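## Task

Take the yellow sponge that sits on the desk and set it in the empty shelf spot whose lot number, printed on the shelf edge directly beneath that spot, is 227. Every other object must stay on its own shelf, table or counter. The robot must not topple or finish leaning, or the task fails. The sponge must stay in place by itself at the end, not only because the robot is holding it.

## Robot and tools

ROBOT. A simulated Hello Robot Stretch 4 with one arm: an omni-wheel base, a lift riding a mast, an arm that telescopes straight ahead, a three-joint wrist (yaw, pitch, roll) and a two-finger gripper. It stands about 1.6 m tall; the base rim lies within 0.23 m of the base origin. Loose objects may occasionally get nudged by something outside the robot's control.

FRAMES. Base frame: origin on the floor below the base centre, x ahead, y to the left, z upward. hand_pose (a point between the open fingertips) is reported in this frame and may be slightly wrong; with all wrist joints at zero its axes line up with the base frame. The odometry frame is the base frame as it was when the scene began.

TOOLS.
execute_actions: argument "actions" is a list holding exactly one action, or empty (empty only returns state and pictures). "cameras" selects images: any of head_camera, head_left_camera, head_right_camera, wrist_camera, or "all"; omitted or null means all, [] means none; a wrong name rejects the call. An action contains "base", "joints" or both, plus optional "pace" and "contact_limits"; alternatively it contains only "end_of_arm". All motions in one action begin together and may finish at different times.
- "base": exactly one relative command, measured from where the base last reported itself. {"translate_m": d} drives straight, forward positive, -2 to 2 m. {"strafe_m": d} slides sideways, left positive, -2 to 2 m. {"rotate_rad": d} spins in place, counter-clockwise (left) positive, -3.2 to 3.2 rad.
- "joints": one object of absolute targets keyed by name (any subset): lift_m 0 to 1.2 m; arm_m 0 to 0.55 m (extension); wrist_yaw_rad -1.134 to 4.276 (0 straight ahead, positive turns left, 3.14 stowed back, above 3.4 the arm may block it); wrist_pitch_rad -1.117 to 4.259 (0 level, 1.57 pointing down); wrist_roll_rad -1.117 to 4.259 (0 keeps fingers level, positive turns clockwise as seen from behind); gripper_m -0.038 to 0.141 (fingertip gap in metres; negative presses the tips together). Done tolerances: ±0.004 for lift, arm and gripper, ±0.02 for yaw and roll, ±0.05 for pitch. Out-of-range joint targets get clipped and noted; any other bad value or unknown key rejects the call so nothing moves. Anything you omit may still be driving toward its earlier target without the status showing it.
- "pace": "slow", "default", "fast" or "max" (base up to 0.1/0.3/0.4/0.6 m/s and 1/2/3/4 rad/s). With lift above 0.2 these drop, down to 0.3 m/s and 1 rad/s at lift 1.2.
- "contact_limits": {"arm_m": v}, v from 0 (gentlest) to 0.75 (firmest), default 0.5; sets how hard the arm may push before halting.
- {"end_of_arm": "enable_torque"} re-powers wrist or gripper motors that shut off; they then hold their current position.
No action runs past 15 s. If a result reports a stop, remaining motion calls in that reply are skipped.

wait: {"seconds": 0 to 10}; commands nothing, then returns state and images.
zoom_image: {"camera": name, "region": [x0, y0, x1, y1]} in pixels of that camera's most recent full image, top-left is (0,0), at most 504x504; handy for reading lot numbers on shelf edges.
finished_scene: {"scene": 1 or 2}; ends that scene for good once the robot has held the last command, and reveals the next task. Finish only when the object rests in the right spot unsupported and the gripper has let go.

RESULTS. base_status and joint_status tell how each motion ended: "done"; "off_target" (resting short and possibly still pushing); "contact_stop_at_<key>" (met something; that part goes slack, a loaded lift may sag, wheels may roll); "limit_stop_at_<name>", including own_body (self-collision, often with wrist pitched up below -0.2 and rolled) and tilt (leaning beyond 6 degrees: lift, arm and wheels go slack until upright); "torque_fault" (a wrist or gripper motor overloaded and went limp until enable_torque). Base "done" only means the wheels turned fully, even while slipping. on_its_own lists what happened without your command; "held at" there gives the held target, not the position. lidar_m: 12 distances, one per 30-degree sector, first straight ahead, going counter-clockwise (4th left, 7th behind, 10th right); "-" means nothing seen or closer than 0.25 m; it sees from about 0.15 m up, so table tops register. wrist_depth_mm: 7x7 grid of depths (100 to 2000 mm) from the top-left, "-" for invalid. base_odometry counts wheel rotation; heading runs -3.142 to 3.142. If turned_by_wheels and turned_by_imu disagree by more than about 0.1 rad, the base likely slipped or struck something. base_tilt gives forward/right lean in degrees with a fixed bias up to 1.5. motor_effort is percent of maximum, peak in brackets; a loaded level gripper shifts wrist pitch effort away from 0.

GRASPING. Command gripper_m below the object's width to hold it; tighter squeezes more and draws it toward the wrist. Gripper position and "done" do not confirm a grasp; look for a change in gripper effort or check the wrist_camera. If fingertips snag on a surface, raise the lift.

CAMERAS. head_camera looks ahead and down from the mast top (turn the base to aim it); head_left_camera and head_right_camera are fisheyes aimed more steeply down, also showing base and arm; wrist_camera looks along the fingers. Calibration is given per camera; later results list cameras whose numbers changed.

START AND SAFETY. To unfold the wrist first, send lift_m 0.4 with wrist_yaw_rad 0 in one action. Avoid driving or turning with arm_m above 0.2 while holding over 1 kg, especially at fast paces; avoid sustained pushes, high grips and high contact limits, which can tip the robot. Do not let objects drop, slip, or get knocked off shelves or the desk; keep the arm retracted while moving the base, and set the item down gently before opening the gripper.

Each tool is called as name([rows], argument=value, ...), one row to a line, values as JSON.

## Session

execute_actions(actions=[])

Scene clock: 0.00 s.
base_odometry: x=+0.000 y=+0.000 heading=+0.000 (m, m, rad; odometry frame)
turned_by_wheels: +0.000 (rad since the last result)
turned_by_imu: +0.000 (rad since the last result)
base_tilt: forward=+0.0 right=+1.1 (deg)
lidar_m: 0.86 0.97 1.71 1.23 0.70 0.62 0.62 0.74 1.25 1.26 1.47 1.59
base_status: not commanded
joint_positions: lift_m=+0.233 arm_m=-0.003 wrist_yaw_rad=+3.092 wrist_pitch_rad=+0.018 wrist_roll_rad=-0.005 gripper_m=+0.057
joint_status: not commanded
motor_effort: lift_m=+19 arm_m=+0 wrist_yaw_rad=-2 wrist_pitch_rad=-7 wrist_roll_rad=+1 gripper_m=-5 wheel_0=+0 wheel_1=+0 wheel_2=+0 (%)
hand_pose: x=-0.1154 y=+0.1016 z=+0.4056 quat_wxyz=(+0.025, -0.009, -0.003, +1.000) (m; base frame)
wrist_depth_mm: - 142 788 759 723 668 634 / - 120 163 759 715 661 634 / - 121 163 750 715 661 627 / 113 141 217 759 699 661 627 / 904 854 809 741 715 661 627 / 917 866 198 750 209 654 621 / 931 866 788 152 699 640 621
pictures: head_camera, head_left_camera, head_right_camera, wrist_camera
camera_calibration (this result's frames):
wrist_camera: T_world_to_cam=[[0.020361, 0.999299, 0.0314047, -0.109589], [-0.00374226, 0.0314872, -0.999497, 0.459444], [-0.999786, 0.0202332, 0.00438075, 0.102761], [0, 0, 0, 1]] pos_world=[0.10669, 0.0929667, 0.462205]
Images, in order (width x height): head_camera 420x560, head_left_camera 420x672, head_right_camera 420x672, wrist_camera 616x392.

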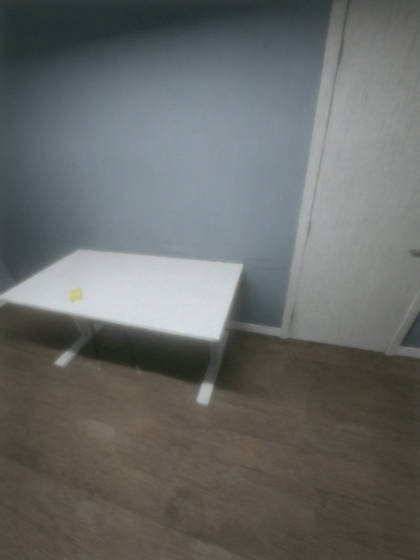

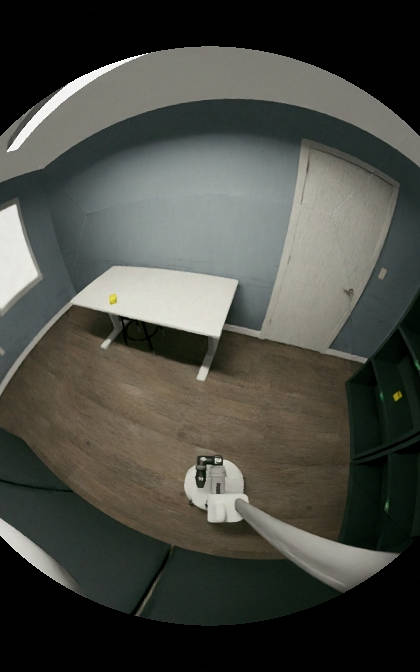

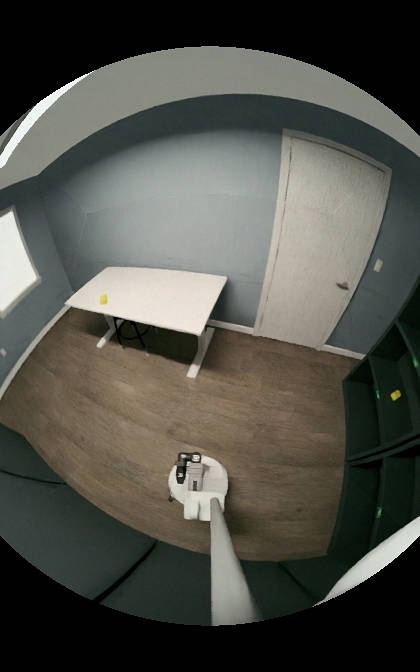

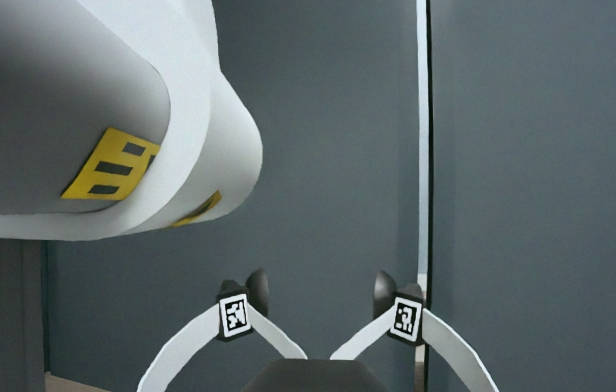

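zoom_image(camera="head_camera", region=[50, 270, 110, 320])

execute_actions([
  {"base":{"rotate_rad":-1.89},"joints":{"lift_m":0.6,"wrist_yaw_rad":0,"gripper_m":0.14},"pace":"fast"},
], cameras=["head_camera","wrist_camera"])

Region (50, 270, 110, 320) of head_camera's 420x560 image, scaled by 8.400, with more detail than that image has.

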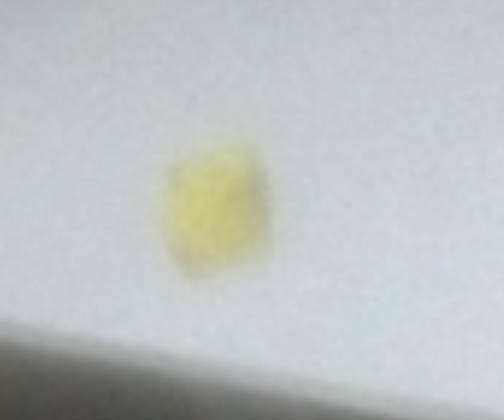

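Scene clock: 6.60 s.
base_odometry: x=+0.000 y=+0.000 heading=-1.890 (m, m, rad; odometry frame)
turned_by_wheels: -1.890 (rad since the last result)
turned_by_imu: -1.860 (rad since the last result)
base_tilt: forward=+0.0 right=+1.0 (deg)
lidar_m: 1.24 1.29 1.70 1.08 0.86 1.15 3.00 0.95 0.65 0.61 0.63 0.85
base_status: done
joint_positions: lift_m=+0.600 arm_m=-0.002 wrist_yaw_rad=+0.000 wrist_pitch_rad=+0.018 wrist_roll_rad=-0.005 gripper_m=+0.140
joint_status: all done
motor_effort: lift_m=+23(25) arm_m=+0(0) wrist_yaw_rad=-1(5) wrist_pitch_rad=-7(7) wrist_roll_rad=+0(0) gripper_m=-1(2) wheel_0=+1(8) wheel_1=+0(12) wheel_2=+0(8) (%)
hand_pose: x=+0.4569 y=-0.0873 z=+0.7728 quat_wxyz=(+1.000, -0.003, +0.009, +0.000) (m; base frame)
wrist_depth_mm: 1281 1229 1281 1308 1308 1078 831 / 1499 1537 1464 1499 1464 1098 831 / 1308 1308 1281 1499 1499 1042 820 / 1464 1464 1464 1464 1499 1060 831 / 1499 1464 1464 1499 1499 1042 820 / 1229 1042 1042 1182 1078 212 809 / 1499 1499 1464 150 1499 1025 820
pictures: head_camera, wrist_camera
camera_calibration (this result's frames):
wrist_camera: T_world_to_cam=[[0.029386, -0.999075, 0.0314035, -0.12264], [0.00524978, -0.0312624, -0.999497, 0.824952], [0.999554, 0.0295361, 0.00432625, -0.235489], [0, 0, 0, 1]] pos_world=[0.234657, -0.0897815, 0.829408]
Images, in order (width x height): head_camera 420x560, wrist_camera 616x392.

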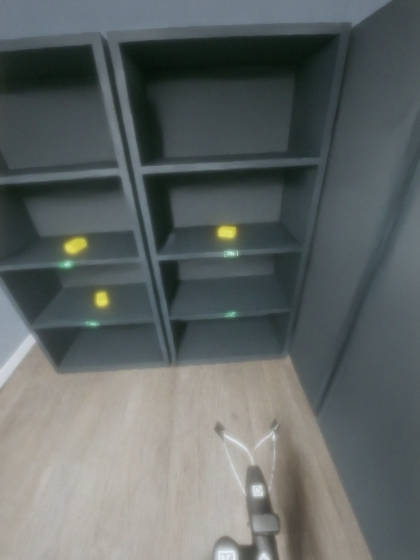

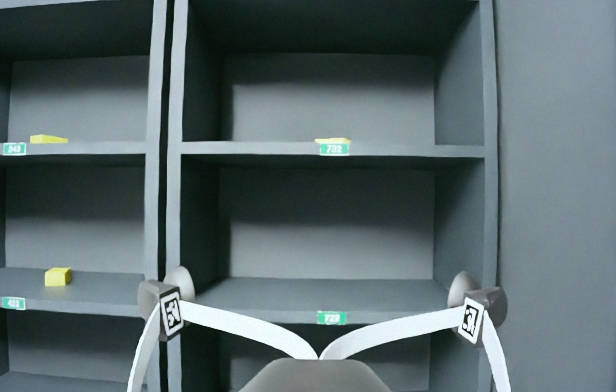

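zoom_image(camera="wrist_camera", region=[300, 300, 365, 335])

Region (300, 300, 365, 335) of wrist_camera's 616x392 image, scaled by 7.754; it fills the top 271 rows of this view, and the rest is white.

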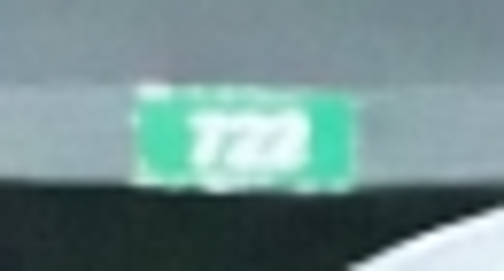

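execute_actions([
  {"base":{"rotate_rad":2.54},"joints":{"lift_m":0.8,"wrist_pitch_rad":0.45},"pace":"max"},
], cameras=[])

execute_actions([
  {"base":{"translate_m":0.6},"joints":{"arm_m":0.2},"pace":"max"},
], cameras=["head_camera","wrist_camera"])

Scene clock: 10.00 s.
base_odometry: x=+0.000 y=+0.000 heading=+0.650 (m, m, rad; odometry frame)
turned_by_wheels: +2.540 (rad since the last result)
turned_by_imu: +2.499 (rad since the last result)
base_tilt: forward=+0.0 right=+1.1 (deg)
lidar_m: 1.04 2.98 1.03 0.65 0.59 0.63 0.80 1.24 1.26 1.63 1.59 0.87
base_status: done
joint_positions: lift_m=+0.800 arm_m=-0.002 wrist_yaw_rad=+0.000 wrist_pitch_rad=+0.452 wrist_roll_rad=-0.005 gripper_m=+0.140
joint_status: all done
motor_effort: lift_m=+21(25) arm_m=+0(0) wrist_yaw_rad=+1(1) wrist_pitch_rad=-6(6) wrist_roll_rad=-1(0) gripper_m=+0(1) wheel_0=+1(6) wheel_1=+2(12) wheel_2=+2(11) (%)
hand_pose: x=+0.4280 y=-0.0874 z=+0.8521 quat_wxyz=(+0.975, -0.003, +0.224, +0.001) (m; base frame)
wrist_depth_mm: - - - - 1756 1430 1229 / - - - - 1708 1430 1255 / - - - 1808 1008 1008 1025 / - - - - 1863 778 676 / 1808 1863 1808 1808 1808 1661 1366 / 1499 1366 1397 1464 1464 212 1397 / 1229 1229 1229 150 1229 1205 1138
pictures: none
No camera images: the call's "cameras" was empty. Leave "cameras" out to get every camera's image.

Scene clock: 12.90 s.
base_odometry: x=+0.478 y=+0.363 heading=+0.651 (m, m, rad; odometry frame)
turned_by_wheels: +0.000 (rad since the last result)
turned_by_imu: -0.002 (rad since the last result)
base_tilt: forward=+0.0 right=+1.1 (deg)
lidar_m: 0.66 2.47 1.61 1.06 0.96 0.98 1.27 1.72 1.72 0.51 0.45 0.48
base_status: done
joint_positions: lift_m=+0.800 arm_m=+0.199 wrist_yaw_rad=+0.000 wrist_pitch_rad=+0.452 wrist_roll_rad=-0.005 gripper_m=+0.140
joint_status: all done
motor_effort: lift_m=+21(22) arm_m=+8(9) wrist_yaw_rad=+0(1) wrist_pitch_rad=-6(6) wrist_roll_rad=-1(0) gripper_m=-1(2) wheel_0=+0(5) wheel_1=+1(8) wheel_2=+3(10) (%)
hand_pose: x=+0.6290 y=-0.0874 z=+0.8521 quat_wxyz=(+0.975, -0.003, +0.224, +0.001) (m; base frame)
wrist_depth_mm: 1661 1863 - 1576 1160 946 809 / 1708 1921 - 1661 1229 991 820 / 1863 - 1008 991 991 946 866 / 1921 - 683 676 676 676 676 / 1808 1808 569 508 517 508 508 / 1430 1308 452 415 413 212 404 / 1229 1205 1229 150 342 336 343
pictures: head_camera, wrist_camera
camera_calibration (this result's frames):
wrist_camera: T_world_to_cam=[[0.0396792, -0.99908, 0.0162981, -0.123862], [-0.41547, -0.0313305, -0.909067, 1.0909], [0.908741, 0.0292997, -0.416331, 0.00765795], [0, 0, 0, 1]] pos_world=[0.451194, -0.0897938, 0.996912]
Images, in order (width x height): head_camera 420x560, wrist_camera 616x392.

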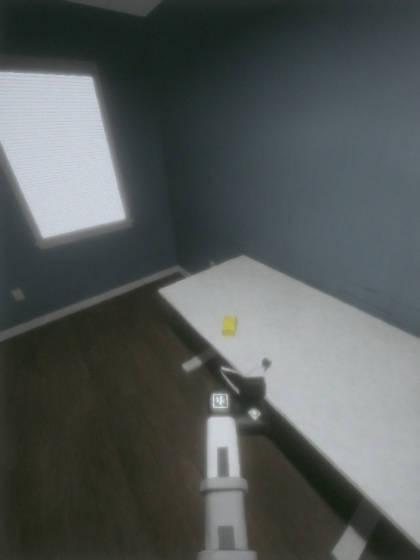

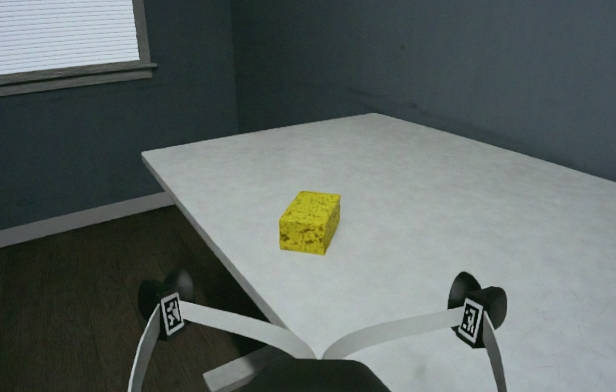

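execute_actions([
  {"base":{"strafe_m":0.068},"joints":{"arm_m":0.525,"wrist_yaw_rad":-0.23,"lift_m":0.75},"pace":"fast"},
], cameras=["head_camera","wrist_camera"])

Scene clock: 15.77 s.
base_odometry: x=+0.436 y=+0.418 heading=+0.651 (m, m, rad; odometry frame)
turned_by_wheels: +0.000 (rad since the last result)
turned_by_imu: -0.001 (rad since the last result)
base_tilt: forward=-0.1 right=+1.0 (deg)
lidar_m: 0.70 2.43 1.52 1.00 0.92 0.92 1.19 1.77 1.79 0.55 0.50 0.53
base_status: done
joint_positions: lift_m=+0.750 arm_m=+0.524 wrist_yaw_rad=-0.230 wrist_pitch_rad=+0.452 wrist_roll_rad=-0.005 gripper_m=+0.140
joint_status: all done
motor_effort: lift_m=+17(20) arm_m=+8(11) wrist_yaw_rad=+0(7) wrist_pitch_rad=-5(6) wrist_roll_rad=+1(0) gripper_m=+1(0) wheel_0=+0(7) wheel_1=-2(11) wheel_2=+0(2) (%)
hand_pose: x=+0.9272 y=-0.1442 z=+0.8025 quat_wxyz=(+0.968, +0.023, +0.223, -0.111) (m; base frame)
wrist_depth_mm: 1537 1618 1281 1025 854 715 647 / 1618 1756 1366 1078 891 759 668 / 1661 1863 1281 809 820 750 699 / 564 559 554 559 559 559 554 / 421 421 424 421 421 418 415 / 334 310 314 273 338 212 332 / 296 279 282 150 279 276 283
pictures: head_camera, wrist_camera
camera_calibration (this result's frames):
wrist_camera: T_world_to_cam=[[-0.189032, -0.981836, 0.0162986, 0.0228742], [-0.411668, 0.0641674, -0.909072, 1.1782], [0.891513, -0.178553, -0.41632, -0.296344], [0, 0, 0, 1]] pos_world=[0.753546, -0.106057, 0.947321]
Images, in order (width x height): head_camera 420x560, wrist_camera 616x392.

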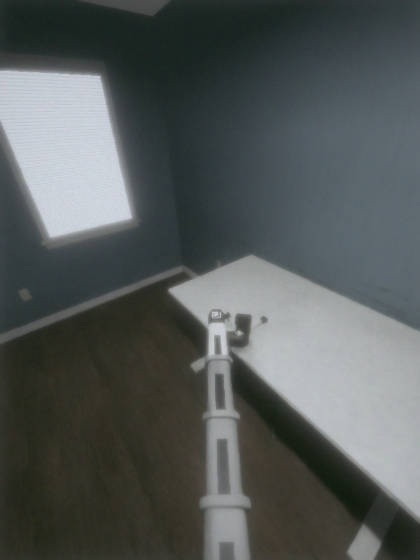

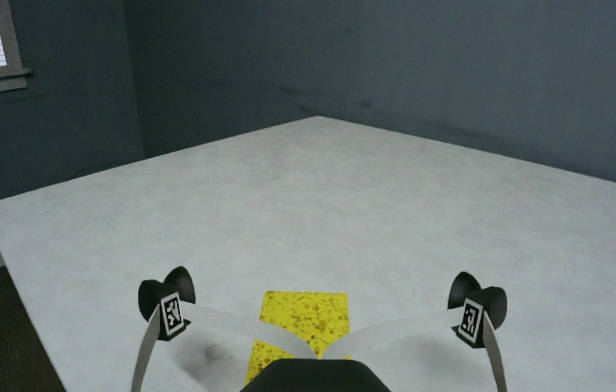

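execute_actions([
  {"base":{"strafe_m":0.012},"joints":{"arm_m":0.535,"lift_m":0.69,"gripper_m":0.11}},
], cameras=["wrist_camera"])

Scene clock: 17.80 s.
base_odometry: x=+0.429 y=+0.427 heading=+0.651 (m, m, rad; odometry frame)
turned_by_wheels: +0.000 (rad since the last result)
turned_by_imu: +0.000 (rad since the last result)
base_tilt: forward=+0.1 right=+1.1 (deg)
lidar_m: 0.68 2.41 1.50 1.00 0.90 0.92 1.16 1.77 1.80 0.59 0.51 0.54
base_status: done
joint_positions: lift_m=+0.690 arm_m=+0.534 wrist_yaw_rad=-0.230 wrist_pitch_rad=+0.452 wrist_roll_rad=-0.005 gripper_m=+0.110
joint_status: all done
motor_effort: lift_m=+16(16) arm_m=+8(7) wrist_yaw_rad=+2(1) wrist_pitch_rad=-6(6) wrist_roll_rad=+0(0) gripper_m=-2(0) wheel_0=-1(7) wheel_1=+1(5) wheel_2=+1(1) (%)
hand_pose: x=+0.9372 y=-0.1443 z=+0.7426 quat_wxyz=(+0.968, +0.023, +0.223, -0.111) (m; base frame)
wrist_depth_mm: 1576 1661 1281 1025 842 723 647 / 1576 1756 1366 1042 878 759 668 / 1576 621 609 609 603 615 615 / 418 418 415 415 413 413 410 / 310 314 314 230 297 309 309 / 256 249 197 186 195 229 245 / 640 205 208 144 200 202 -
pictures: wrist_camera
camera_calibration (this result's frames):
wrist_camera: T_world_to_cam=[[-0.189215, -0.9818, 0.0162986, 0.0258722], [-0.411657, 0.064244, -0.909072, 1.12781], [0.89148, -0.178719, -0.41632, -0.330204], [0, 0, 0, 1]] pos_world=[0.763537, -0.106068, 0.88737]
Images, in order (width x height): wrist_camera 616x392.

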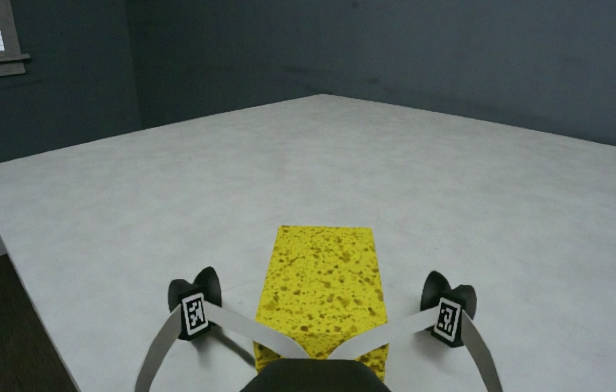

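execute_actions([
  {"joints":{"gripper_m":0.02,"lift_m":0.687}},
], cameras=["wrist_camera"])

execute_actions([
  {"joints":{"lift_m":0.73},"pace":"fast"},
], cameras=["wrist_camera"])

Scene clock: 20.43 s.
base_odometry: x=+0.429 y=+0.427 heading=+0.651 (m, m, rad; odometry frame)
turned_by_wheels: +0.000 (rad since the last result)
turned_by_imu: +0.000 (rad since the last result)
base_tilt: forward=+0.0 right=+1.0 (deg)
lidar_m: 0.69 2.42 1.50 0.99 0.90 0.93 1.18 1.78 1.79 0.58 0.53 0.53
base_status: not commanded
joint_positions: lift_m=+0.687 arm_m=+0.534 wrist_yaw_rad=-0.230 wrist_pitch_rad=+0.452 wrist_roll_rad=-0.005 gripper_m=+0.020
joint_status: all done
motor_effort: lift_m=+16(15) arm_m=+8(8) wrist_yaw_rad=-1(0) wrist_pitch_rad=-6(5) wrist_roll_rad=+0(1) gripper_m=-17(18) wheel_0=-1(0) wheel_1=+1(1) wheel_2=+0(1) (%)
hand_pose: x=+0.9372 y=-0.1443 z=+0.7396 quat_wxyz=(+0.968, +0.023, +0.223, -0.111) (m; base frame)
wrist_depth_mm: 1537 1661 1281 1025 854 715 647 / 1576 1708 1397 1042 878 759 668 / 1537 615 591 597 597 603 609 / 407 404 407 404 404 404 404 / 304 306 307 214 294 303 303 / 253 245 182 170 185 243 241 / 634 195 197 154 196 194 -
pictures: wrist_camera
camera_calibration (this result's frames):
wrist_camera: T_world_to_cam=[[-0.189214, -0.981801, 0.0162986, 0.0259213], [-0.411657, 0.0642439, -0.909072, 1.12508], [0.89148, -0.178719, -0.41632, -0.331458], [0, 0, 0, 1]] pos_world=[0.763538, -0.106068, 0.884361]
Images, in order (width x height): wrist_camera 616x392.

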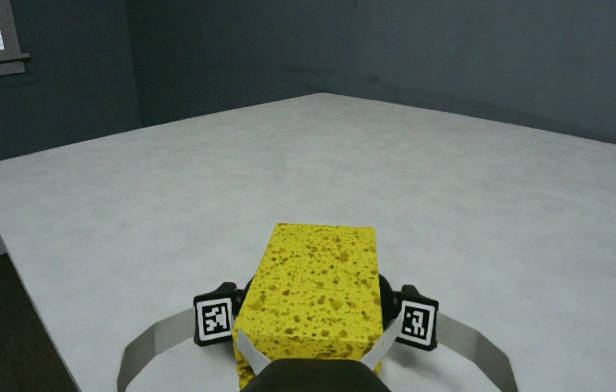

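Scene clock: 21.30 s.
base_odometry: x=+0.429 y=+0.427 heading=+0.651 (m, m, rad; odometry frame)
turned_by_wheels: +0.000 (rad since the last result)
turned_by_imu: +0.000 (rad since the last result)
base_tilt: forward=-0.1 right=+1.1 (deg)
lidar_m: 0.71 2.42 1.51 0.97 0.91 0.92 1.19 1.78 1.80 0.58 0.50 0.54
base_status: not commanded
joint_positions: lift_m=+0.730 arm_m=+0.534 wrist_yaw_rad=-0.230 wrist_pitch_rad=+0.452 wrist_roll_rad=-0.005 gripper_m=+0.020
joint_status: all done
motor_effort: lift_m=+23(29) arm_m=+8(8) wrist_yaw_rad=-1(1) wrist_pitch_rad=-5(6) wrist_roll_rad=+0(0) gripper_m=-17(20) wheel_0=-1(0) wheel_1=+1(0) wheel_2=+0(0) (%)
hand_pose: x=+0.9372 y=-0.1443 z=+0.7820 quat_wxyz=(+0.968, +0.023, +0.223, -0.111) (m; base frame)
wrist_depth_mm: 1537 1618 1281 1025 854 723 647 / 1576 1756 1336 1098 891 759 668 / 1661 1808 750 741 750 732 691 / 512 512 512 512 508 504 504 / 382 384 387 214 366 382 379 / 315 306 182 170 185 304 301 / 270 246 247 154 246 242 257
pictures: wrist_camera
camera_calibration (this result's frames):
wrist_camera: T_world_to_cam=[[-0.189212, -0.981801, 0.0162932, 0.0252335], [-0.411778, 0.0642724, -0.909015, 1.16369], [0.891424, -0.178706, -0.416446, -0.31364], [0, 0, 0, 1]] pos_world=[0.763543, -0.106068, 0.926784]
Images, in order (width x height): wrist_camera 616x392.

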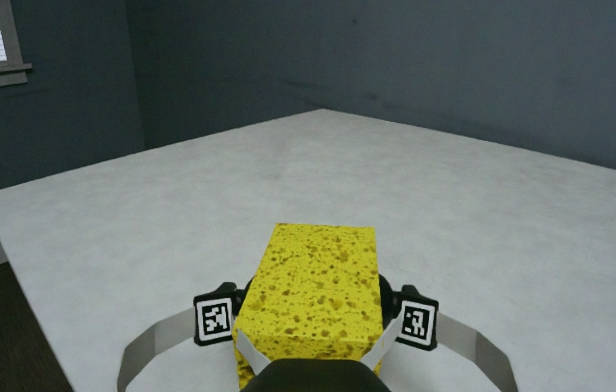

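execute_actions([
  {"base":{"rotate_rad":-0.94},"joints":{"lift_m":0.74,"arm_m":0,"wrist_yaw_rad":1.5},"pace":"fast"},
], cameras=["head_left_camera","wrist_camera"])

Scene clock: 24.87 s.
base_odometry: x=+0.429 y=+0.427 heading=-0.289 (m, m, rad; odometry frame)
turned_by_wheels: -0.940 (rad since the last result)
turned_by_imu: -0.925 (rad since the last result)
base_tilt: forward=-0.1 right=+1.1 (deg)
lidar_m: 0.53 0.54 0.75 2.42 1.30 0.94 0.90 0.94 1.30 1.77 1.84 0.56
base_status: done
joint_positions: lift_m=+0.740 arm_m=+0.001 wrist_yaw_rad=+1.500 wrist_pitch_rad=+0.452 wrist_roll_rad=-0.005 gripper_m=+0.020
joint_status: all done
motor_effort: lift_m=+23(26) arm_m=-8(13) wrist_yaw_rad=+0(11) wrist_pitch_rad=-6(7) wrist_roll_rad=+0(0) gripper_m=-18(20) wheel_0=+0(8) wheel_1=+2(4) wheel_2=-2(7) (%)
hand_pose: x=+0.2779 y=+0.2526 z=+0.7919 quat_wxyz=(+0.713, -0.155, +0.162, +0.665) (m; base frame)
wrist_depth_mm: - - - - - - 1537 / - - - - - - 1537 / - - - - - 798 809 / - - - - - 627 535 / 1708 1756 1708 214 1661 1537 436 / 1366 1366 183 170 185 1281 759 / 1205 1098 1118 154 1118 878 1138
pictures: head_left_camera, wrist_camera
camera_calibration (this result's frames):
wrist_camera: T_world_to_cam=[[0.999377, -0.0313115, 0.0162844, -0.280464], [0.00174484, -0.417008, -0.908901, 0.882312], [0.0352498, 0.908363, -0.416694, 0.312635], [0, 0, 0, 1]] pos_world=[0.267729, 0.0751637, 0.936774]
Images, in order (width x height): head_left_camera 420x672, wrist_camera 616x392.

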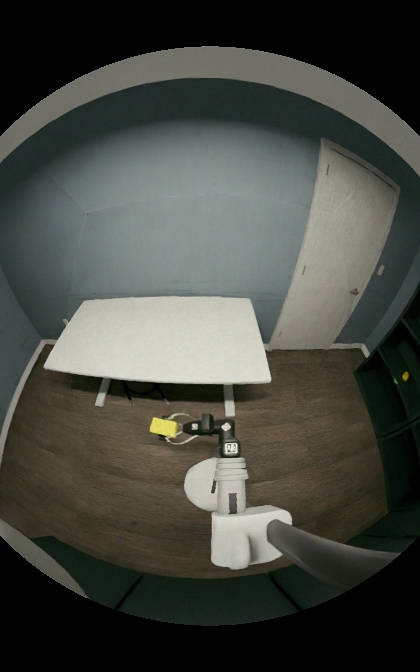

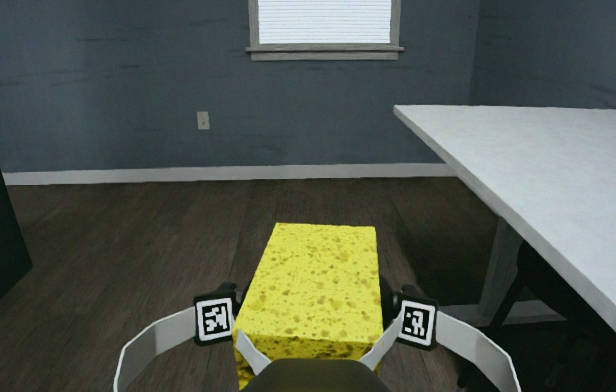

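execute_actions([
  {"base":{"strafe_m":1.87},"joints":{"lift_m":0.22},"pace":"max"},
], cameras=["head_left_camera","head_right_camera"])

Scene clock: 31.23 s.
base_odometry: x=+0.963 y=+2.219 heading=-0.289 (m, m, rad; odometry frame)
turned_by_wheels: +0.000 (rad since the last result)
turned_by_imu: -0.001 (rad since the last result)
base_tilt: forward=+0.0 right=+1.1 (deg)
lidar_m: 1.28 0.82 0.56 0.55 0.60 0.85 2.37 1.02 1.34 2.16 0.82 0.89
base_status: done
joint_positions: lift_m=+0.220 arm_m=+0.001 wrist_yaw_rad=+1.500 wrist_pitch_rad=+0.452 wrist_roll_rad=-0.005 gripper_m=+0.020
joint_status: all done
motor_effort: lift_m=+17(21) arm_m=-8(9) wrist_yaw_rad=+1(1) wrist_pitch_rad=-6(8) wrist_roll_rad=+0(1) gripper_m=-18(18) wheel_0=+2(12) wheel_1=-2(13) wheel_2=-1(2) (%)
hand_pose: x=+0.2779 y=+0.2527 z=+0.2724 quat_wxyz=(+0.713, -0.155, +0.162, +0.665) (m; base frame)
wrist_depth_mm: 488 488 496 500 504 504 504 / 517 512 517 530 530 530 539 / 544 549 549 559 559 564 569 / 585 585 585 585 603 603 603 / 615 615 615 214 627 634 634 / 621 627 182 170 185 609 609 / 525 496 500 153 496 488 517
pictures: head_left_camera, head_right_camera
Images, in order (width x height): head_left_camera 420x672, head_right_camera 420x672.

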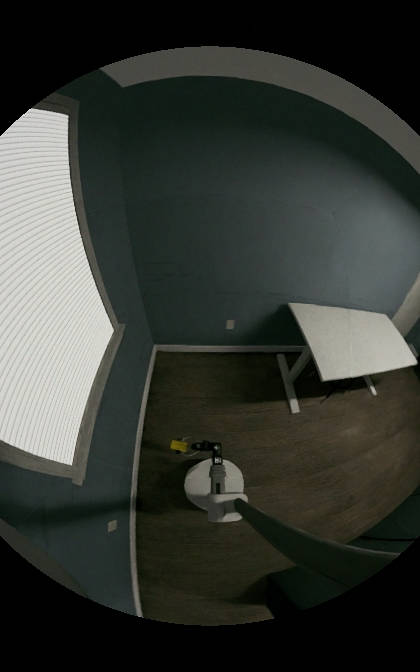

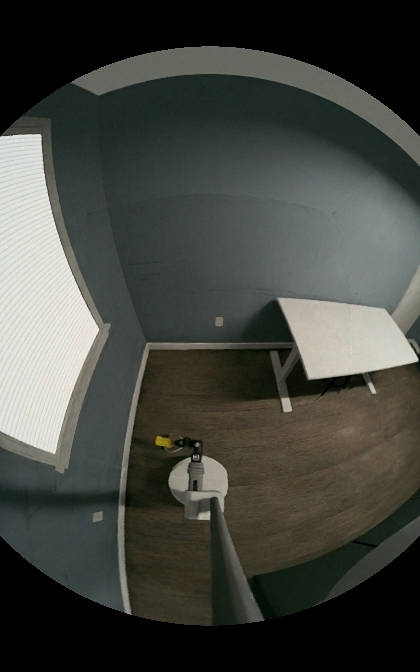

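execute_actions([
  {"base":{"translate_m":-1.98},"joints":{"wrist_yaw_rad":0,"lift_m":0.2},"pace":"max"},
], cameras=["head_camera","head_right_camera"])

Scene clock: 36.67 s.
base_odometry: x=-0.935 y=+2.785 heading=-0.289 (m, m, rad; odometry frame)
turned_by_wheels: +0.000 (rad since the last result)
turned_by_imu: +0.004 (rad since the last result)
base_tilt: forward=+0.0 right=+1.0 (deg)
lidar_m: 2.32 0.81 0.58 0.54 0.58 0.43 0.42 0.44 0.61 1.68 0.79 0.68
base_status: done
joint_positions: lift_m=+0.200 arm_m=+0.001 wrist_yaw_rad=+0.000 wrist_pitch_rad=+0.452 wrist_roll_rad=-0.005 gripper_m=+0.020
joint_status: all done
motor_effort: lift_m=+18(15) arm_m=-8(8) wrist_yaw_rad=+0(3) wrist_pitch_rad=-6(5) wrist_roll_rad=+1(0) gripper_m=-19(20) wheel_0=+2(5) wheel_1=+0(7) wheel_2=-2(14) (%)
hand_pose: x=+0.4318 y=-0.0874 z=+0.2524 quat_wxyz=(+0.975, -0.003, +0.224, +0.001) (m; base frame)
wrist_depth_mm: 917 1255 - - - - 564 / 904 1281 - - - - 549 / 904 1205 1464 1430 1430 1281 549 / 878 991 976 960 976 854 554 / 732 741 750 214 707 691 549 / 580 591 182 170 185 585 530 / 496 469 473 154 473 466 492
pictures: head_camera, head_right_camera
Images, in order (width x height): head_camera 420x560, head_right_camera 420x672.

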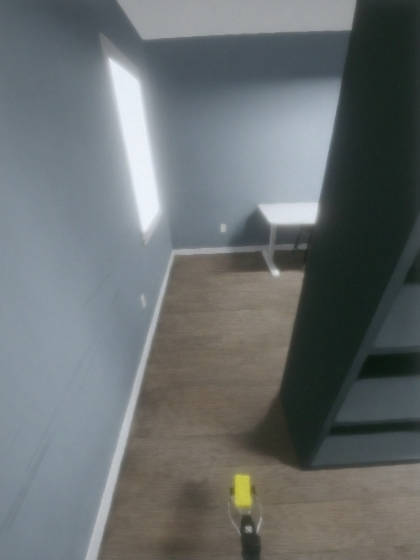

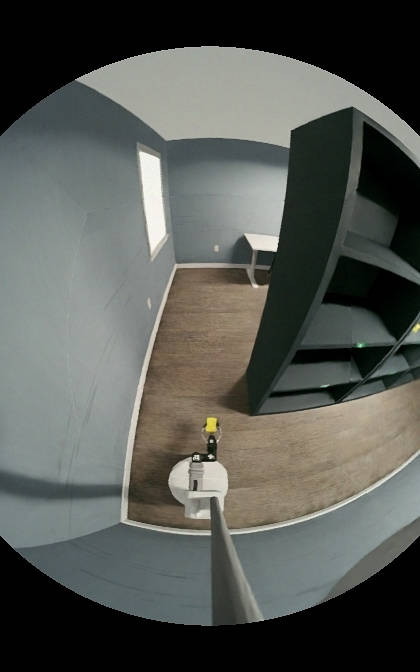

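execute_actions([
  {"base":{"translate_m":-0.08},"pace":"max"},
], cameras=[])

execute_actions([
  {"base":{"strafe_m":-0.83},"joints":{"lift_m":0.47},"pace":"max"},
], cameras=["head_camera","head_right_camera","wrist_camera"])

Scene clock: 38.33 s.
base_odometry: x=-1.012 y=+2.808 heading=-0.289 (m, m, rad; odometry frame)
turned_by_wheels: +0.000 (rad since the last result)
turned_by_imu: +0.000 (rad since the last result)
base_tilt: forward=+0.0 right=+1.1 (deg)
lidar_m: 2.34 0.82 0.59 0.55 0.50 0.36 0.34 0.34 0.49 1.36 0.91 0.75
base_status: done
joint_positions: lift_m=+0.200 arm_m=+0.001 wrist_yaw_rad=+0.000 wrist_pitch_rad=+0.452 wrist_roll_rad=-0.005 gripper_m=+0.020
joint_status: not commanded
motor_effort: lift_m=+17(18) arm_m=-8(8) wrist_yaw_rad=+1(0) wrist_pitch_rad=-6(6) wrist_roll_rad=+0(0) gripper_m=-19(19) wheel_0=+3(10) wheel_1=+2(8) wheel_2=-1(12) (%)
hand_pose: x=+0.4318 y=-0.0874 z=+0.2524 quat_wxyz=(+0.975, -0.003, +0.224, +0.001) (m; base frame)
wrist_depth_mm: 904 1308 - - - - 564 / 904 1308 - - - - 554 / 917 1205 1464 1430 1430 820 559 / 866 976 976 976 960 820 554 / 732 732 741 213 707 699 554 / 580 585 183 171 185 585 530 / 496 466 473 154 469 469 492
pictures: none
No camera images: the call's "cameras" was empty. Leave "cameras" out to get every camera's image.

Scene clock: 41.13 s.
base_odometry: x=-1.248 y=+2.012 heading=-0.289 (m, m, rad; odometry frame)
turned_by_wheels: +0.000 (rad since the last result)
turned_by_imu: +0.002 (rad since the last result)
base_tilt: forward=+0.0 right=+1.0 (deg)
lidar_m: 0.61 0.64 1.44 1.37 0.50 0.35 0.33 0.35 0.48 1.36 0.90 0.64
base_status: done
joint_positions: lift_m=+0.470 arm_m=+0.001 wrist_yaw_rad=+0.000 wrist_pitch_rad=+0.452 wrist_roll_rad=-0.005 gripper_m=+0.020
joint_status: all done
motor_effort: lift_m=+22(25) arm_m=-8(8) wrist_yaw_rad=+1(0) wrist_pitch_rad=-6(6) wrist_roll_rad=+0(0) gripper_m=-18(18) wheel_0=+1(15) wheel_1=+2(16) wheel_2=+0(0) (%)
hand_pose: x=+0.4318 y=-0.0874 z=+0.5220 quat_wxyz=(+0.975, -0.003, +0.224, +0.001) (m; base frame)
wrist_depth_mm: 597 778 778 768 768 741 634 / 603 788 809 798 809 778 627 / 521 508 500 496 492 496 500 / 554 768 946 917 904 798 574 / 615 866 1008 215 960 904 621 / 615 820 182 170 185 820 609 / 609 691 699 154 691 683 621
pictures: head_camera, head_right_camera, wrist_camera
camera_calibration (this result's frames):
wrist_camera: T_world_to_cam=[[0.0396095, -0.999082, 0.016298, -0.110648], [-0.415611, -0.0313058, -0.909004, 0.708952], [0.90868, 0.0292316, -0.416469, 0.0495194], [0, 0, 0, 1]] pos_world=[0.254033, -0.0897995, 0.666867]
Images, in order (width x height): head_camera 420x560, head_right_camera 420x672, wrist_camera 616x392.

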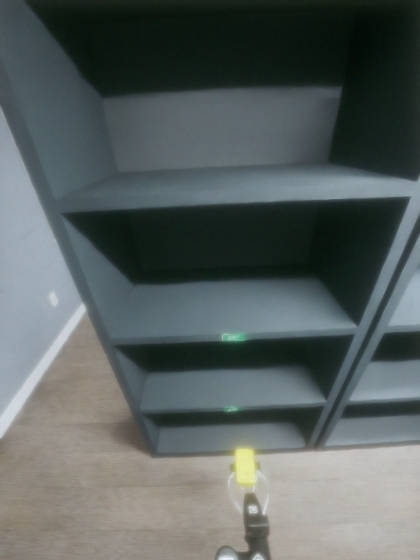

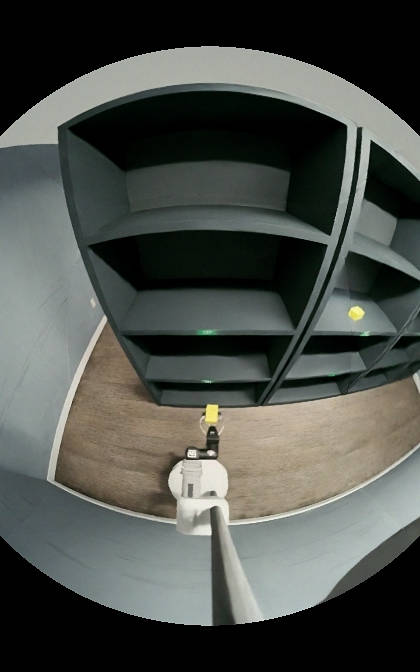

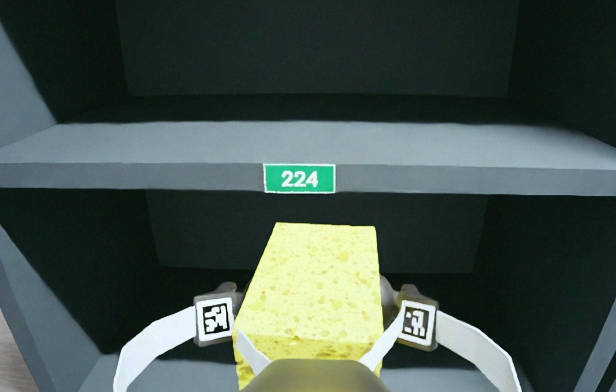

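zoom_image(camera="head_camera", region=[215, 325, 253, 351])

zoom_image(camera="head_right_camera", region=[290, 270, 420, 410])

Region (215, 325, 253, 351) of head_camera's 420x560 image, scaled by 13.263, with more detail than that image has; it fills the top 345 rows of this view, and the rest is white.

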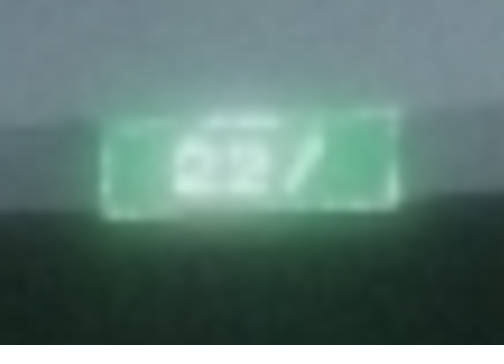

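Region (290, 270, 420, 410) of head_right_camera's 420x672 image, scaled by 3.600, with more detail than that image has; it fills the left 468 columns of this view, and the rest is white.

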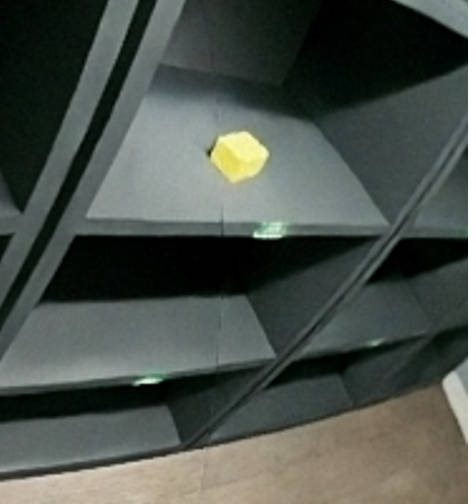

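execute_actions([
  {"base":{"strafe_m":0.015},"joints":{"lift_m":0.94},"pace":"max"},
], cameras=["wrist_camera"])

Scene clock: 44.07 s.
base_odometry: x=-1.244 y=+2.027 heading=-0.289 (m, m, rad; odometry frame)
turned_by_wheels: +0.000 (rad since the last result)
turned_by_imu: +0.000 (rad since the last result)
base_tilt: forward=-0.1 right=+1.1 (deg)
lidar_m: 0.61 0.64 1.44 1.37 0.51 0.34 0.32 0.35 0.49 1.35 0.91 0.61
base_status: done
joint_positions: lift_m=+0.940 arm_m=+0.001 wrist_yaw_rad=+0.000 wrist_pitch_rad=+0.452 wrist_roll_rad=-0.005 gripper_m=+0.020
joint_status: all done
motor_effort: lift_m=+22(26) arm_m=-8(9) wrist_yaw_rad=+0(1) wrist_pitch_rad=-6(7) wrist_roll_rad=+0(0) gripper_m=-20(19) wheel_0=+3(8) wheel_1=+0(13) wheel_2=+0(0) (%)
hand_pose: x=+0.4318 y=-0.0874 z=+0.9920 quat_wxyz=(+0.975, -0.003, +0.224, +0.001) (m; base frame)
wrist_depth_mm: 574 768 788 768 768 759 661 / 580 788 820 798 798 778 647 / 530 554 549 539 544 544 549 / 442 439 433 430 424 421 424 / 591 854 991 214 976 946 640 / 580 788 182 170 185 831 634 / 603 691 715 154 707 699 647
pictures: wrist_camera
camera_calibration (this result's frames):
wrist_camera: T_world_to_cam=[[0.0395522, -0.999085, 0.0162984, -0.118298], [-0.415604, -0.0312821, -0.909008, 1.13616], [0.908685, 0.0291795, -0.416461, 0.245236], [0, 0, 0, 1]] pos_world=[0.254028, -0.0898042, 1.13683]
Images, in order (width x height): wrist_camera 616x392.

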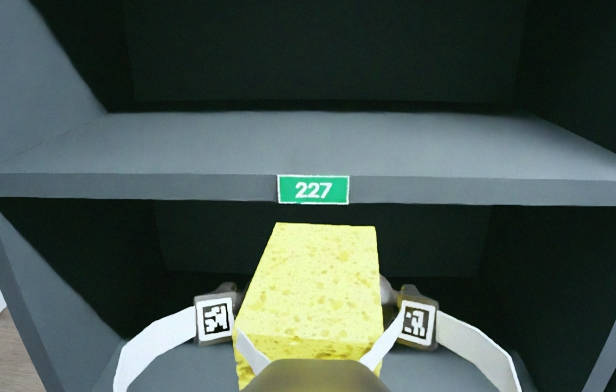

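execute_actions([
  {"joints":{"lift_m":0.985,"arm_m":0.08},"pace":"fast"},
], cameras=[])

execute_actions([
  {"joints":{"arm_m":0.37},"pace":"fast"},
], cameras=["wrist_camera"])

Scene clock: 45.53 s.
base_odometry: x=-1.244 y=+2.027 heading=-0.289 (m, m, rad; odometry frame)
turned_by_wheels: +0.000 (rad since the last result)
turned_by_imu: +0.000 (rad since the last result)
base_tilt: forward=+0.0 right=+1.1 (deg)
lidar_m: 0.60 0.62 1.43 1.36 0.50 0.35 0.33 0.36 0.50 1.33 0.89 0.64
base_status: not commanded
joint_positions: lift_m=+0.985 arm_m=+0.079 wrist_yaw_rad=+0.000 wrist_pitch_rad=+0.452 wrist_roll_rad=-0.005 gripper_m=+0.020
joint_status: all done
motor_effort: lift_m=+23(23) arm_m=+9(7) wrist_yaw_rad=+1(2) wrist_pitch_rad=-5(6) wrist_roll_rad=+0(1) gripper_m=-18(20) wheel_0=+2(2) wheel_1=+0(0) wheel_2=+0(0) (%)
hand_pose: x=+0.5090 y=-0.0874 z=+1.0370 quat_wxyz=(+0.975, -0.003, +0.224, +0.001) (m; base frame)
wrist_depth_mm: 564 707 715 707 699 691 654 / 580 741 750 741 732 732 647 / 585 707 699 699 699 691 634 / 480 480 480 473 473 473 473 / 389 387 379 213 364 370 366 / 591 788 182 170 185 866 634 / 580 683 778 154 759 741 640
pictures: none
No camera images: the call's "cameras" was empty. Leave "cameras" out to get every camera's image.

Scene clock: 47.20 s.
base_odometry: x=-1.244 y=+2.027 heading=-0.289 (m, m, rad; odometry frame)
turned_by_wheels: +0.000 (rad since the last result)
turned_by_imu: +0.000 (rad since the last result)
base_tilt: forward=+0.0 right=+1.0 (deg)
lidar_m: 0.61 0.64 1.42 1.37 0.47 0.35 0.34 0.35 0.46 1.34 0.89 0.63
base_status: not commanded
joint_positions: lift_m=+0.985 arm_m=+0.369 wrist_yaw_rad=+0.000 wrist_pitch_rad=+0.452 wrist_roll_rad=-0.005 gripper_m=+0.020
joint_status: all done
motor_effort: lift_m=+23(23) arm_m=+8(8) wrist_yaw_rad=-1(2) wrist_pitch_rad=-5(6) wrist_roll_rad=+0(1) gripper_m=-19(21) wheel_0=+2(2) wheel_1=+0(0) wheel_2=+0(0) (%)
hand_pose: x=+0.7990 y=-0.0874 z=+1.0370 quat_wxyz=(+0.975, -0.003, +0.224, +0.001) (m; base frame)
wrist_depth_mm: 452 445 442 439 436 424 427 / 477 469 466 469 459 449 445 / 508 504 500 492 488 484 473 / 477 477 469 469 466 466 469 / 353 355 359 214 340 351 349 / 281 282 182 170 185 283 279 / 239 227 229 154 228 225 239
pictures: wrist_camera
camera_calibration (this result's frames):
wrist_camera: T_world_to_cam=[[0.0397105, -0.999078, 0.0163005, -0.13364], [-0.415552, -0.0313483, -0.909029, 1.32962], [0.908702, 0.0293243, -0.416414, -0.0697281], [0, 0, 0, 1]] pos_world=[0.621195, -0.0897912, 1.1818]
Images, in order (width x height): wrist_camera 616x392.

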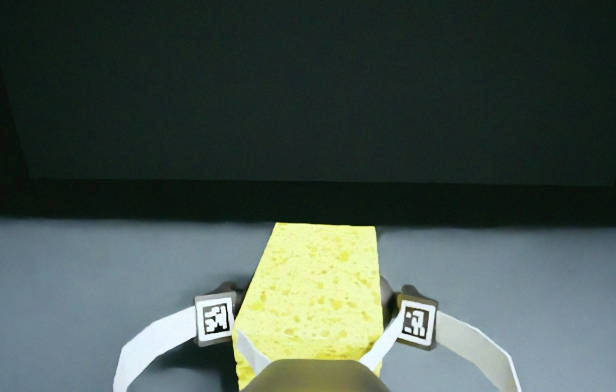

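execute_actions([
  {"joints":{"lift_m":0.957}},
], cameras=[])

execute_actions([
  {"joints":{"gripper_m":0.1}},
], cameras=["wrist_camera"])

execute_actions([
  {"joints":{"lift_m":0.975,"arm_m":0.13},"pace":"fast"},
], cameras=["head_camera","wrist_camera"])

Scene clock: 48.83 s.
base_odometry: x=-1.244 y=+2.027 heading=-0.289 (m, m, rad; odometry frame)
turned_by_wheels: +0.000 (rad since the last result)
turned_by_imu: +0.000 (rad since the last result)
base_tilt: forward=+0.0 right=+1.1 (deg)
lidar_m: 0.61 0.64 1.42 1.35 0.50 0.36 0.34 0.33 0.48 1.35 0.91 0.62
base_status: not commanded
joint_positions: lift_m=+0.957 arm_m=+0.369 wrist_yaw_rad=+0.000 wrist_pitch_rad=+0.452 wrist_roll_rad=-0.005 gripper_m=+0.020
joint_status: all done
motor_effort: lift_m=+16(23) arm_m=+8(8) wrist_yaw_rad=-1(0) wrist_pitch_rad=-5(5) wrist_roll_rad=-1(0) gripper_m=-19(19) wheel_0=+2(2) wheel_1=+0(0) wheel_2=+0(0) (%)
hand_pose: x=+0.7990 y=-0.0874 z=+1.0095 quat_wxyz=(+0.975, -0.003, +0.224, +0.001) (m; base frame)
wrist_depth_mm: 452 449 442 442 436 427 424 / 473 473 466 462 455 452 445 / 512 500 496 492 484 480 477 / 407 407 407 404 402 402 402 / 304 307 307 214 290 304 301 / 242 245 182 169 185 243 240 / 206 195 196 154 196 193 -
pictures: none
No camera images: the call's "cameras" was empty. Leave "cameras" out to get every camera's image.

Scene clock: 50.47 s.
base_odometry: x=-1.244 y=+2.027 heading=-0.289 (m, m, rad; odometry frame)
turned_by_wheels: +0.000 (rad since the last result)
turned_by_imu: +0.000 (rad since the last result)
base_tilt: forward=+0.0 right=+1.1 (deg)
lidar_m: 0.60 0.64 1.44 1.37 0.51 0.35 0.33 0.36 0.48 1.34 0.91 0.65
base_status: not commanded
joint_positions: lift_m=+0.957 arm_m=+0.369 wrist_yaw_rad=+0.000 wrist_pitch_rad=+0.452 wrist_roll_rad=-0.005 gripper_m=+0.100
joint_status: all done
motor_effort: lift_m=+16(16) arm_m=+9(8) wrist_yaw_rad=+0(0) wrist_pitch_rad=-6(5) wrist_roll_rad=+0(1) gripper_m=-2(19) wheel_0=+2(2) wheel_1=+0(0) wheel_2=+0(0) (%)
hand_pose: x=+0.7990 y=-0.0874 z=+1.0095 quat_wxyz=(+0.975, -0.003, +0.224, +0.001) (m; base frame)
wrist_depth_mm: 452 449 442 439 436 430 427 / 477 473 466 462 459 449 445 / 508 500 492 492 488 480 477 / 407 410 407 404 404 402 402 / 304 306 307 224 291 303 301 / 241 245 196 180 195 233 239 / 207 201 204 150 202 197 -
pictures: wrist_camera
camera_calibration (this result's frames):
wrist_camera: T_world_to_cam=[[0.0397105, -0.999078, 0.0163002, -0.133193], [-0.415555, -0.0313481, -0.909028, 1.30468], [0.908701, 0.0293243, -0.416417, -0.0811512], [0, 0, 0, 1]] pos_world=[0.621197, -0.0897912, 1.15437]
Images, in order (width x height): wrist_camera 616x392.

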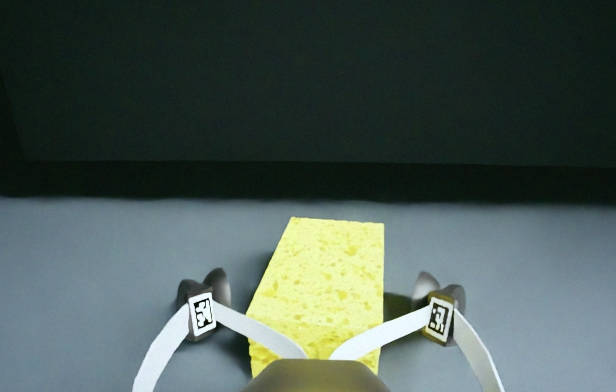

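Scene clock: 52.00 s.
base_odometry: x=-1.244 y=+2.027 heading=-0.289 (m, m, rad; odometry frame)
turned_by_wheels: +0.000 (rad since the last result)
turned_by_imu: +0.000 (rad since the last result)
base_tilt: forward=-0.1 right=+1.0 (deg)
lidar_m: 0.61 0.64 1.42 1.37 0.48 0.34 0.33 0.36 0.49 1.33 0.90 0.63
base_status: not commanded
joint_positions: lift_m=+0.975 arm_m=+0.131 wrist_yaw_rad=+0.000 wrist_pitch_rad=+0.452 wrist_roll_rad=-0.005 gripper_m=+0.100
joint_status: all done
motor_effort: lift_m=+23(25) arm_m=-8(7) wrist_yaw_rad=+1(2) wrist_pitch_rad=-6(6) wrist_roll_rad=+0(0) gripper_m=-2(2) wheel_0=+2(2) wheel_1=+0(0) wheel_2=+0(0) (%)
hand_pose: x=+0.5618 y=-0.0875 z=+1.0269 quat_wxyz=(+0.975, -0.003, +0.224, +0.001) (m; base frame)
wrist_depth_mm: 574 668 661 654 640 640 627 / 580 691 691 691 683 676 640 / 574 668 668 661 661 661 609 / 455 452 449 404 449 449 445 / 338 340 342 343 338 338 332 / 559 798 206 878 315 315 597 / 580 732 778 150 788 741 640
pictures: head_camera, wrist_camera
camera_calibration (this result's frames):
wrist_camera: T_world_to_cam=[[0.0393716, -0.999092, 0.0162948, -0.123952], [-0.415689, -0.0312061, -0.908971, 1.22195], [0.908654, 0.029014, -0.41654, 0.14173], [0, 0, 0, 1]] pos_world=[0.384049, -0.0898191, 1.17178]
Images, in order (width x height): head_camera 420x560, wrist_camera 616x392.

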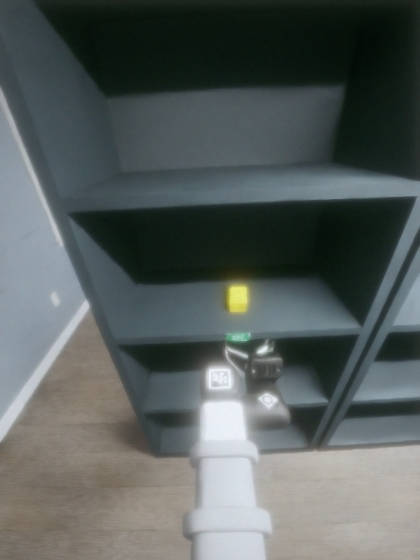

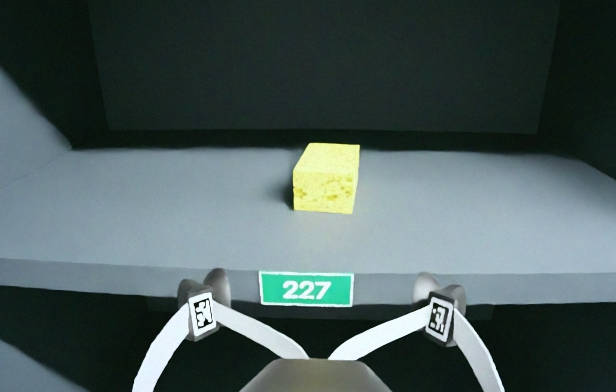

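finished_scene(scene=2)

The scene is finished: the task was done.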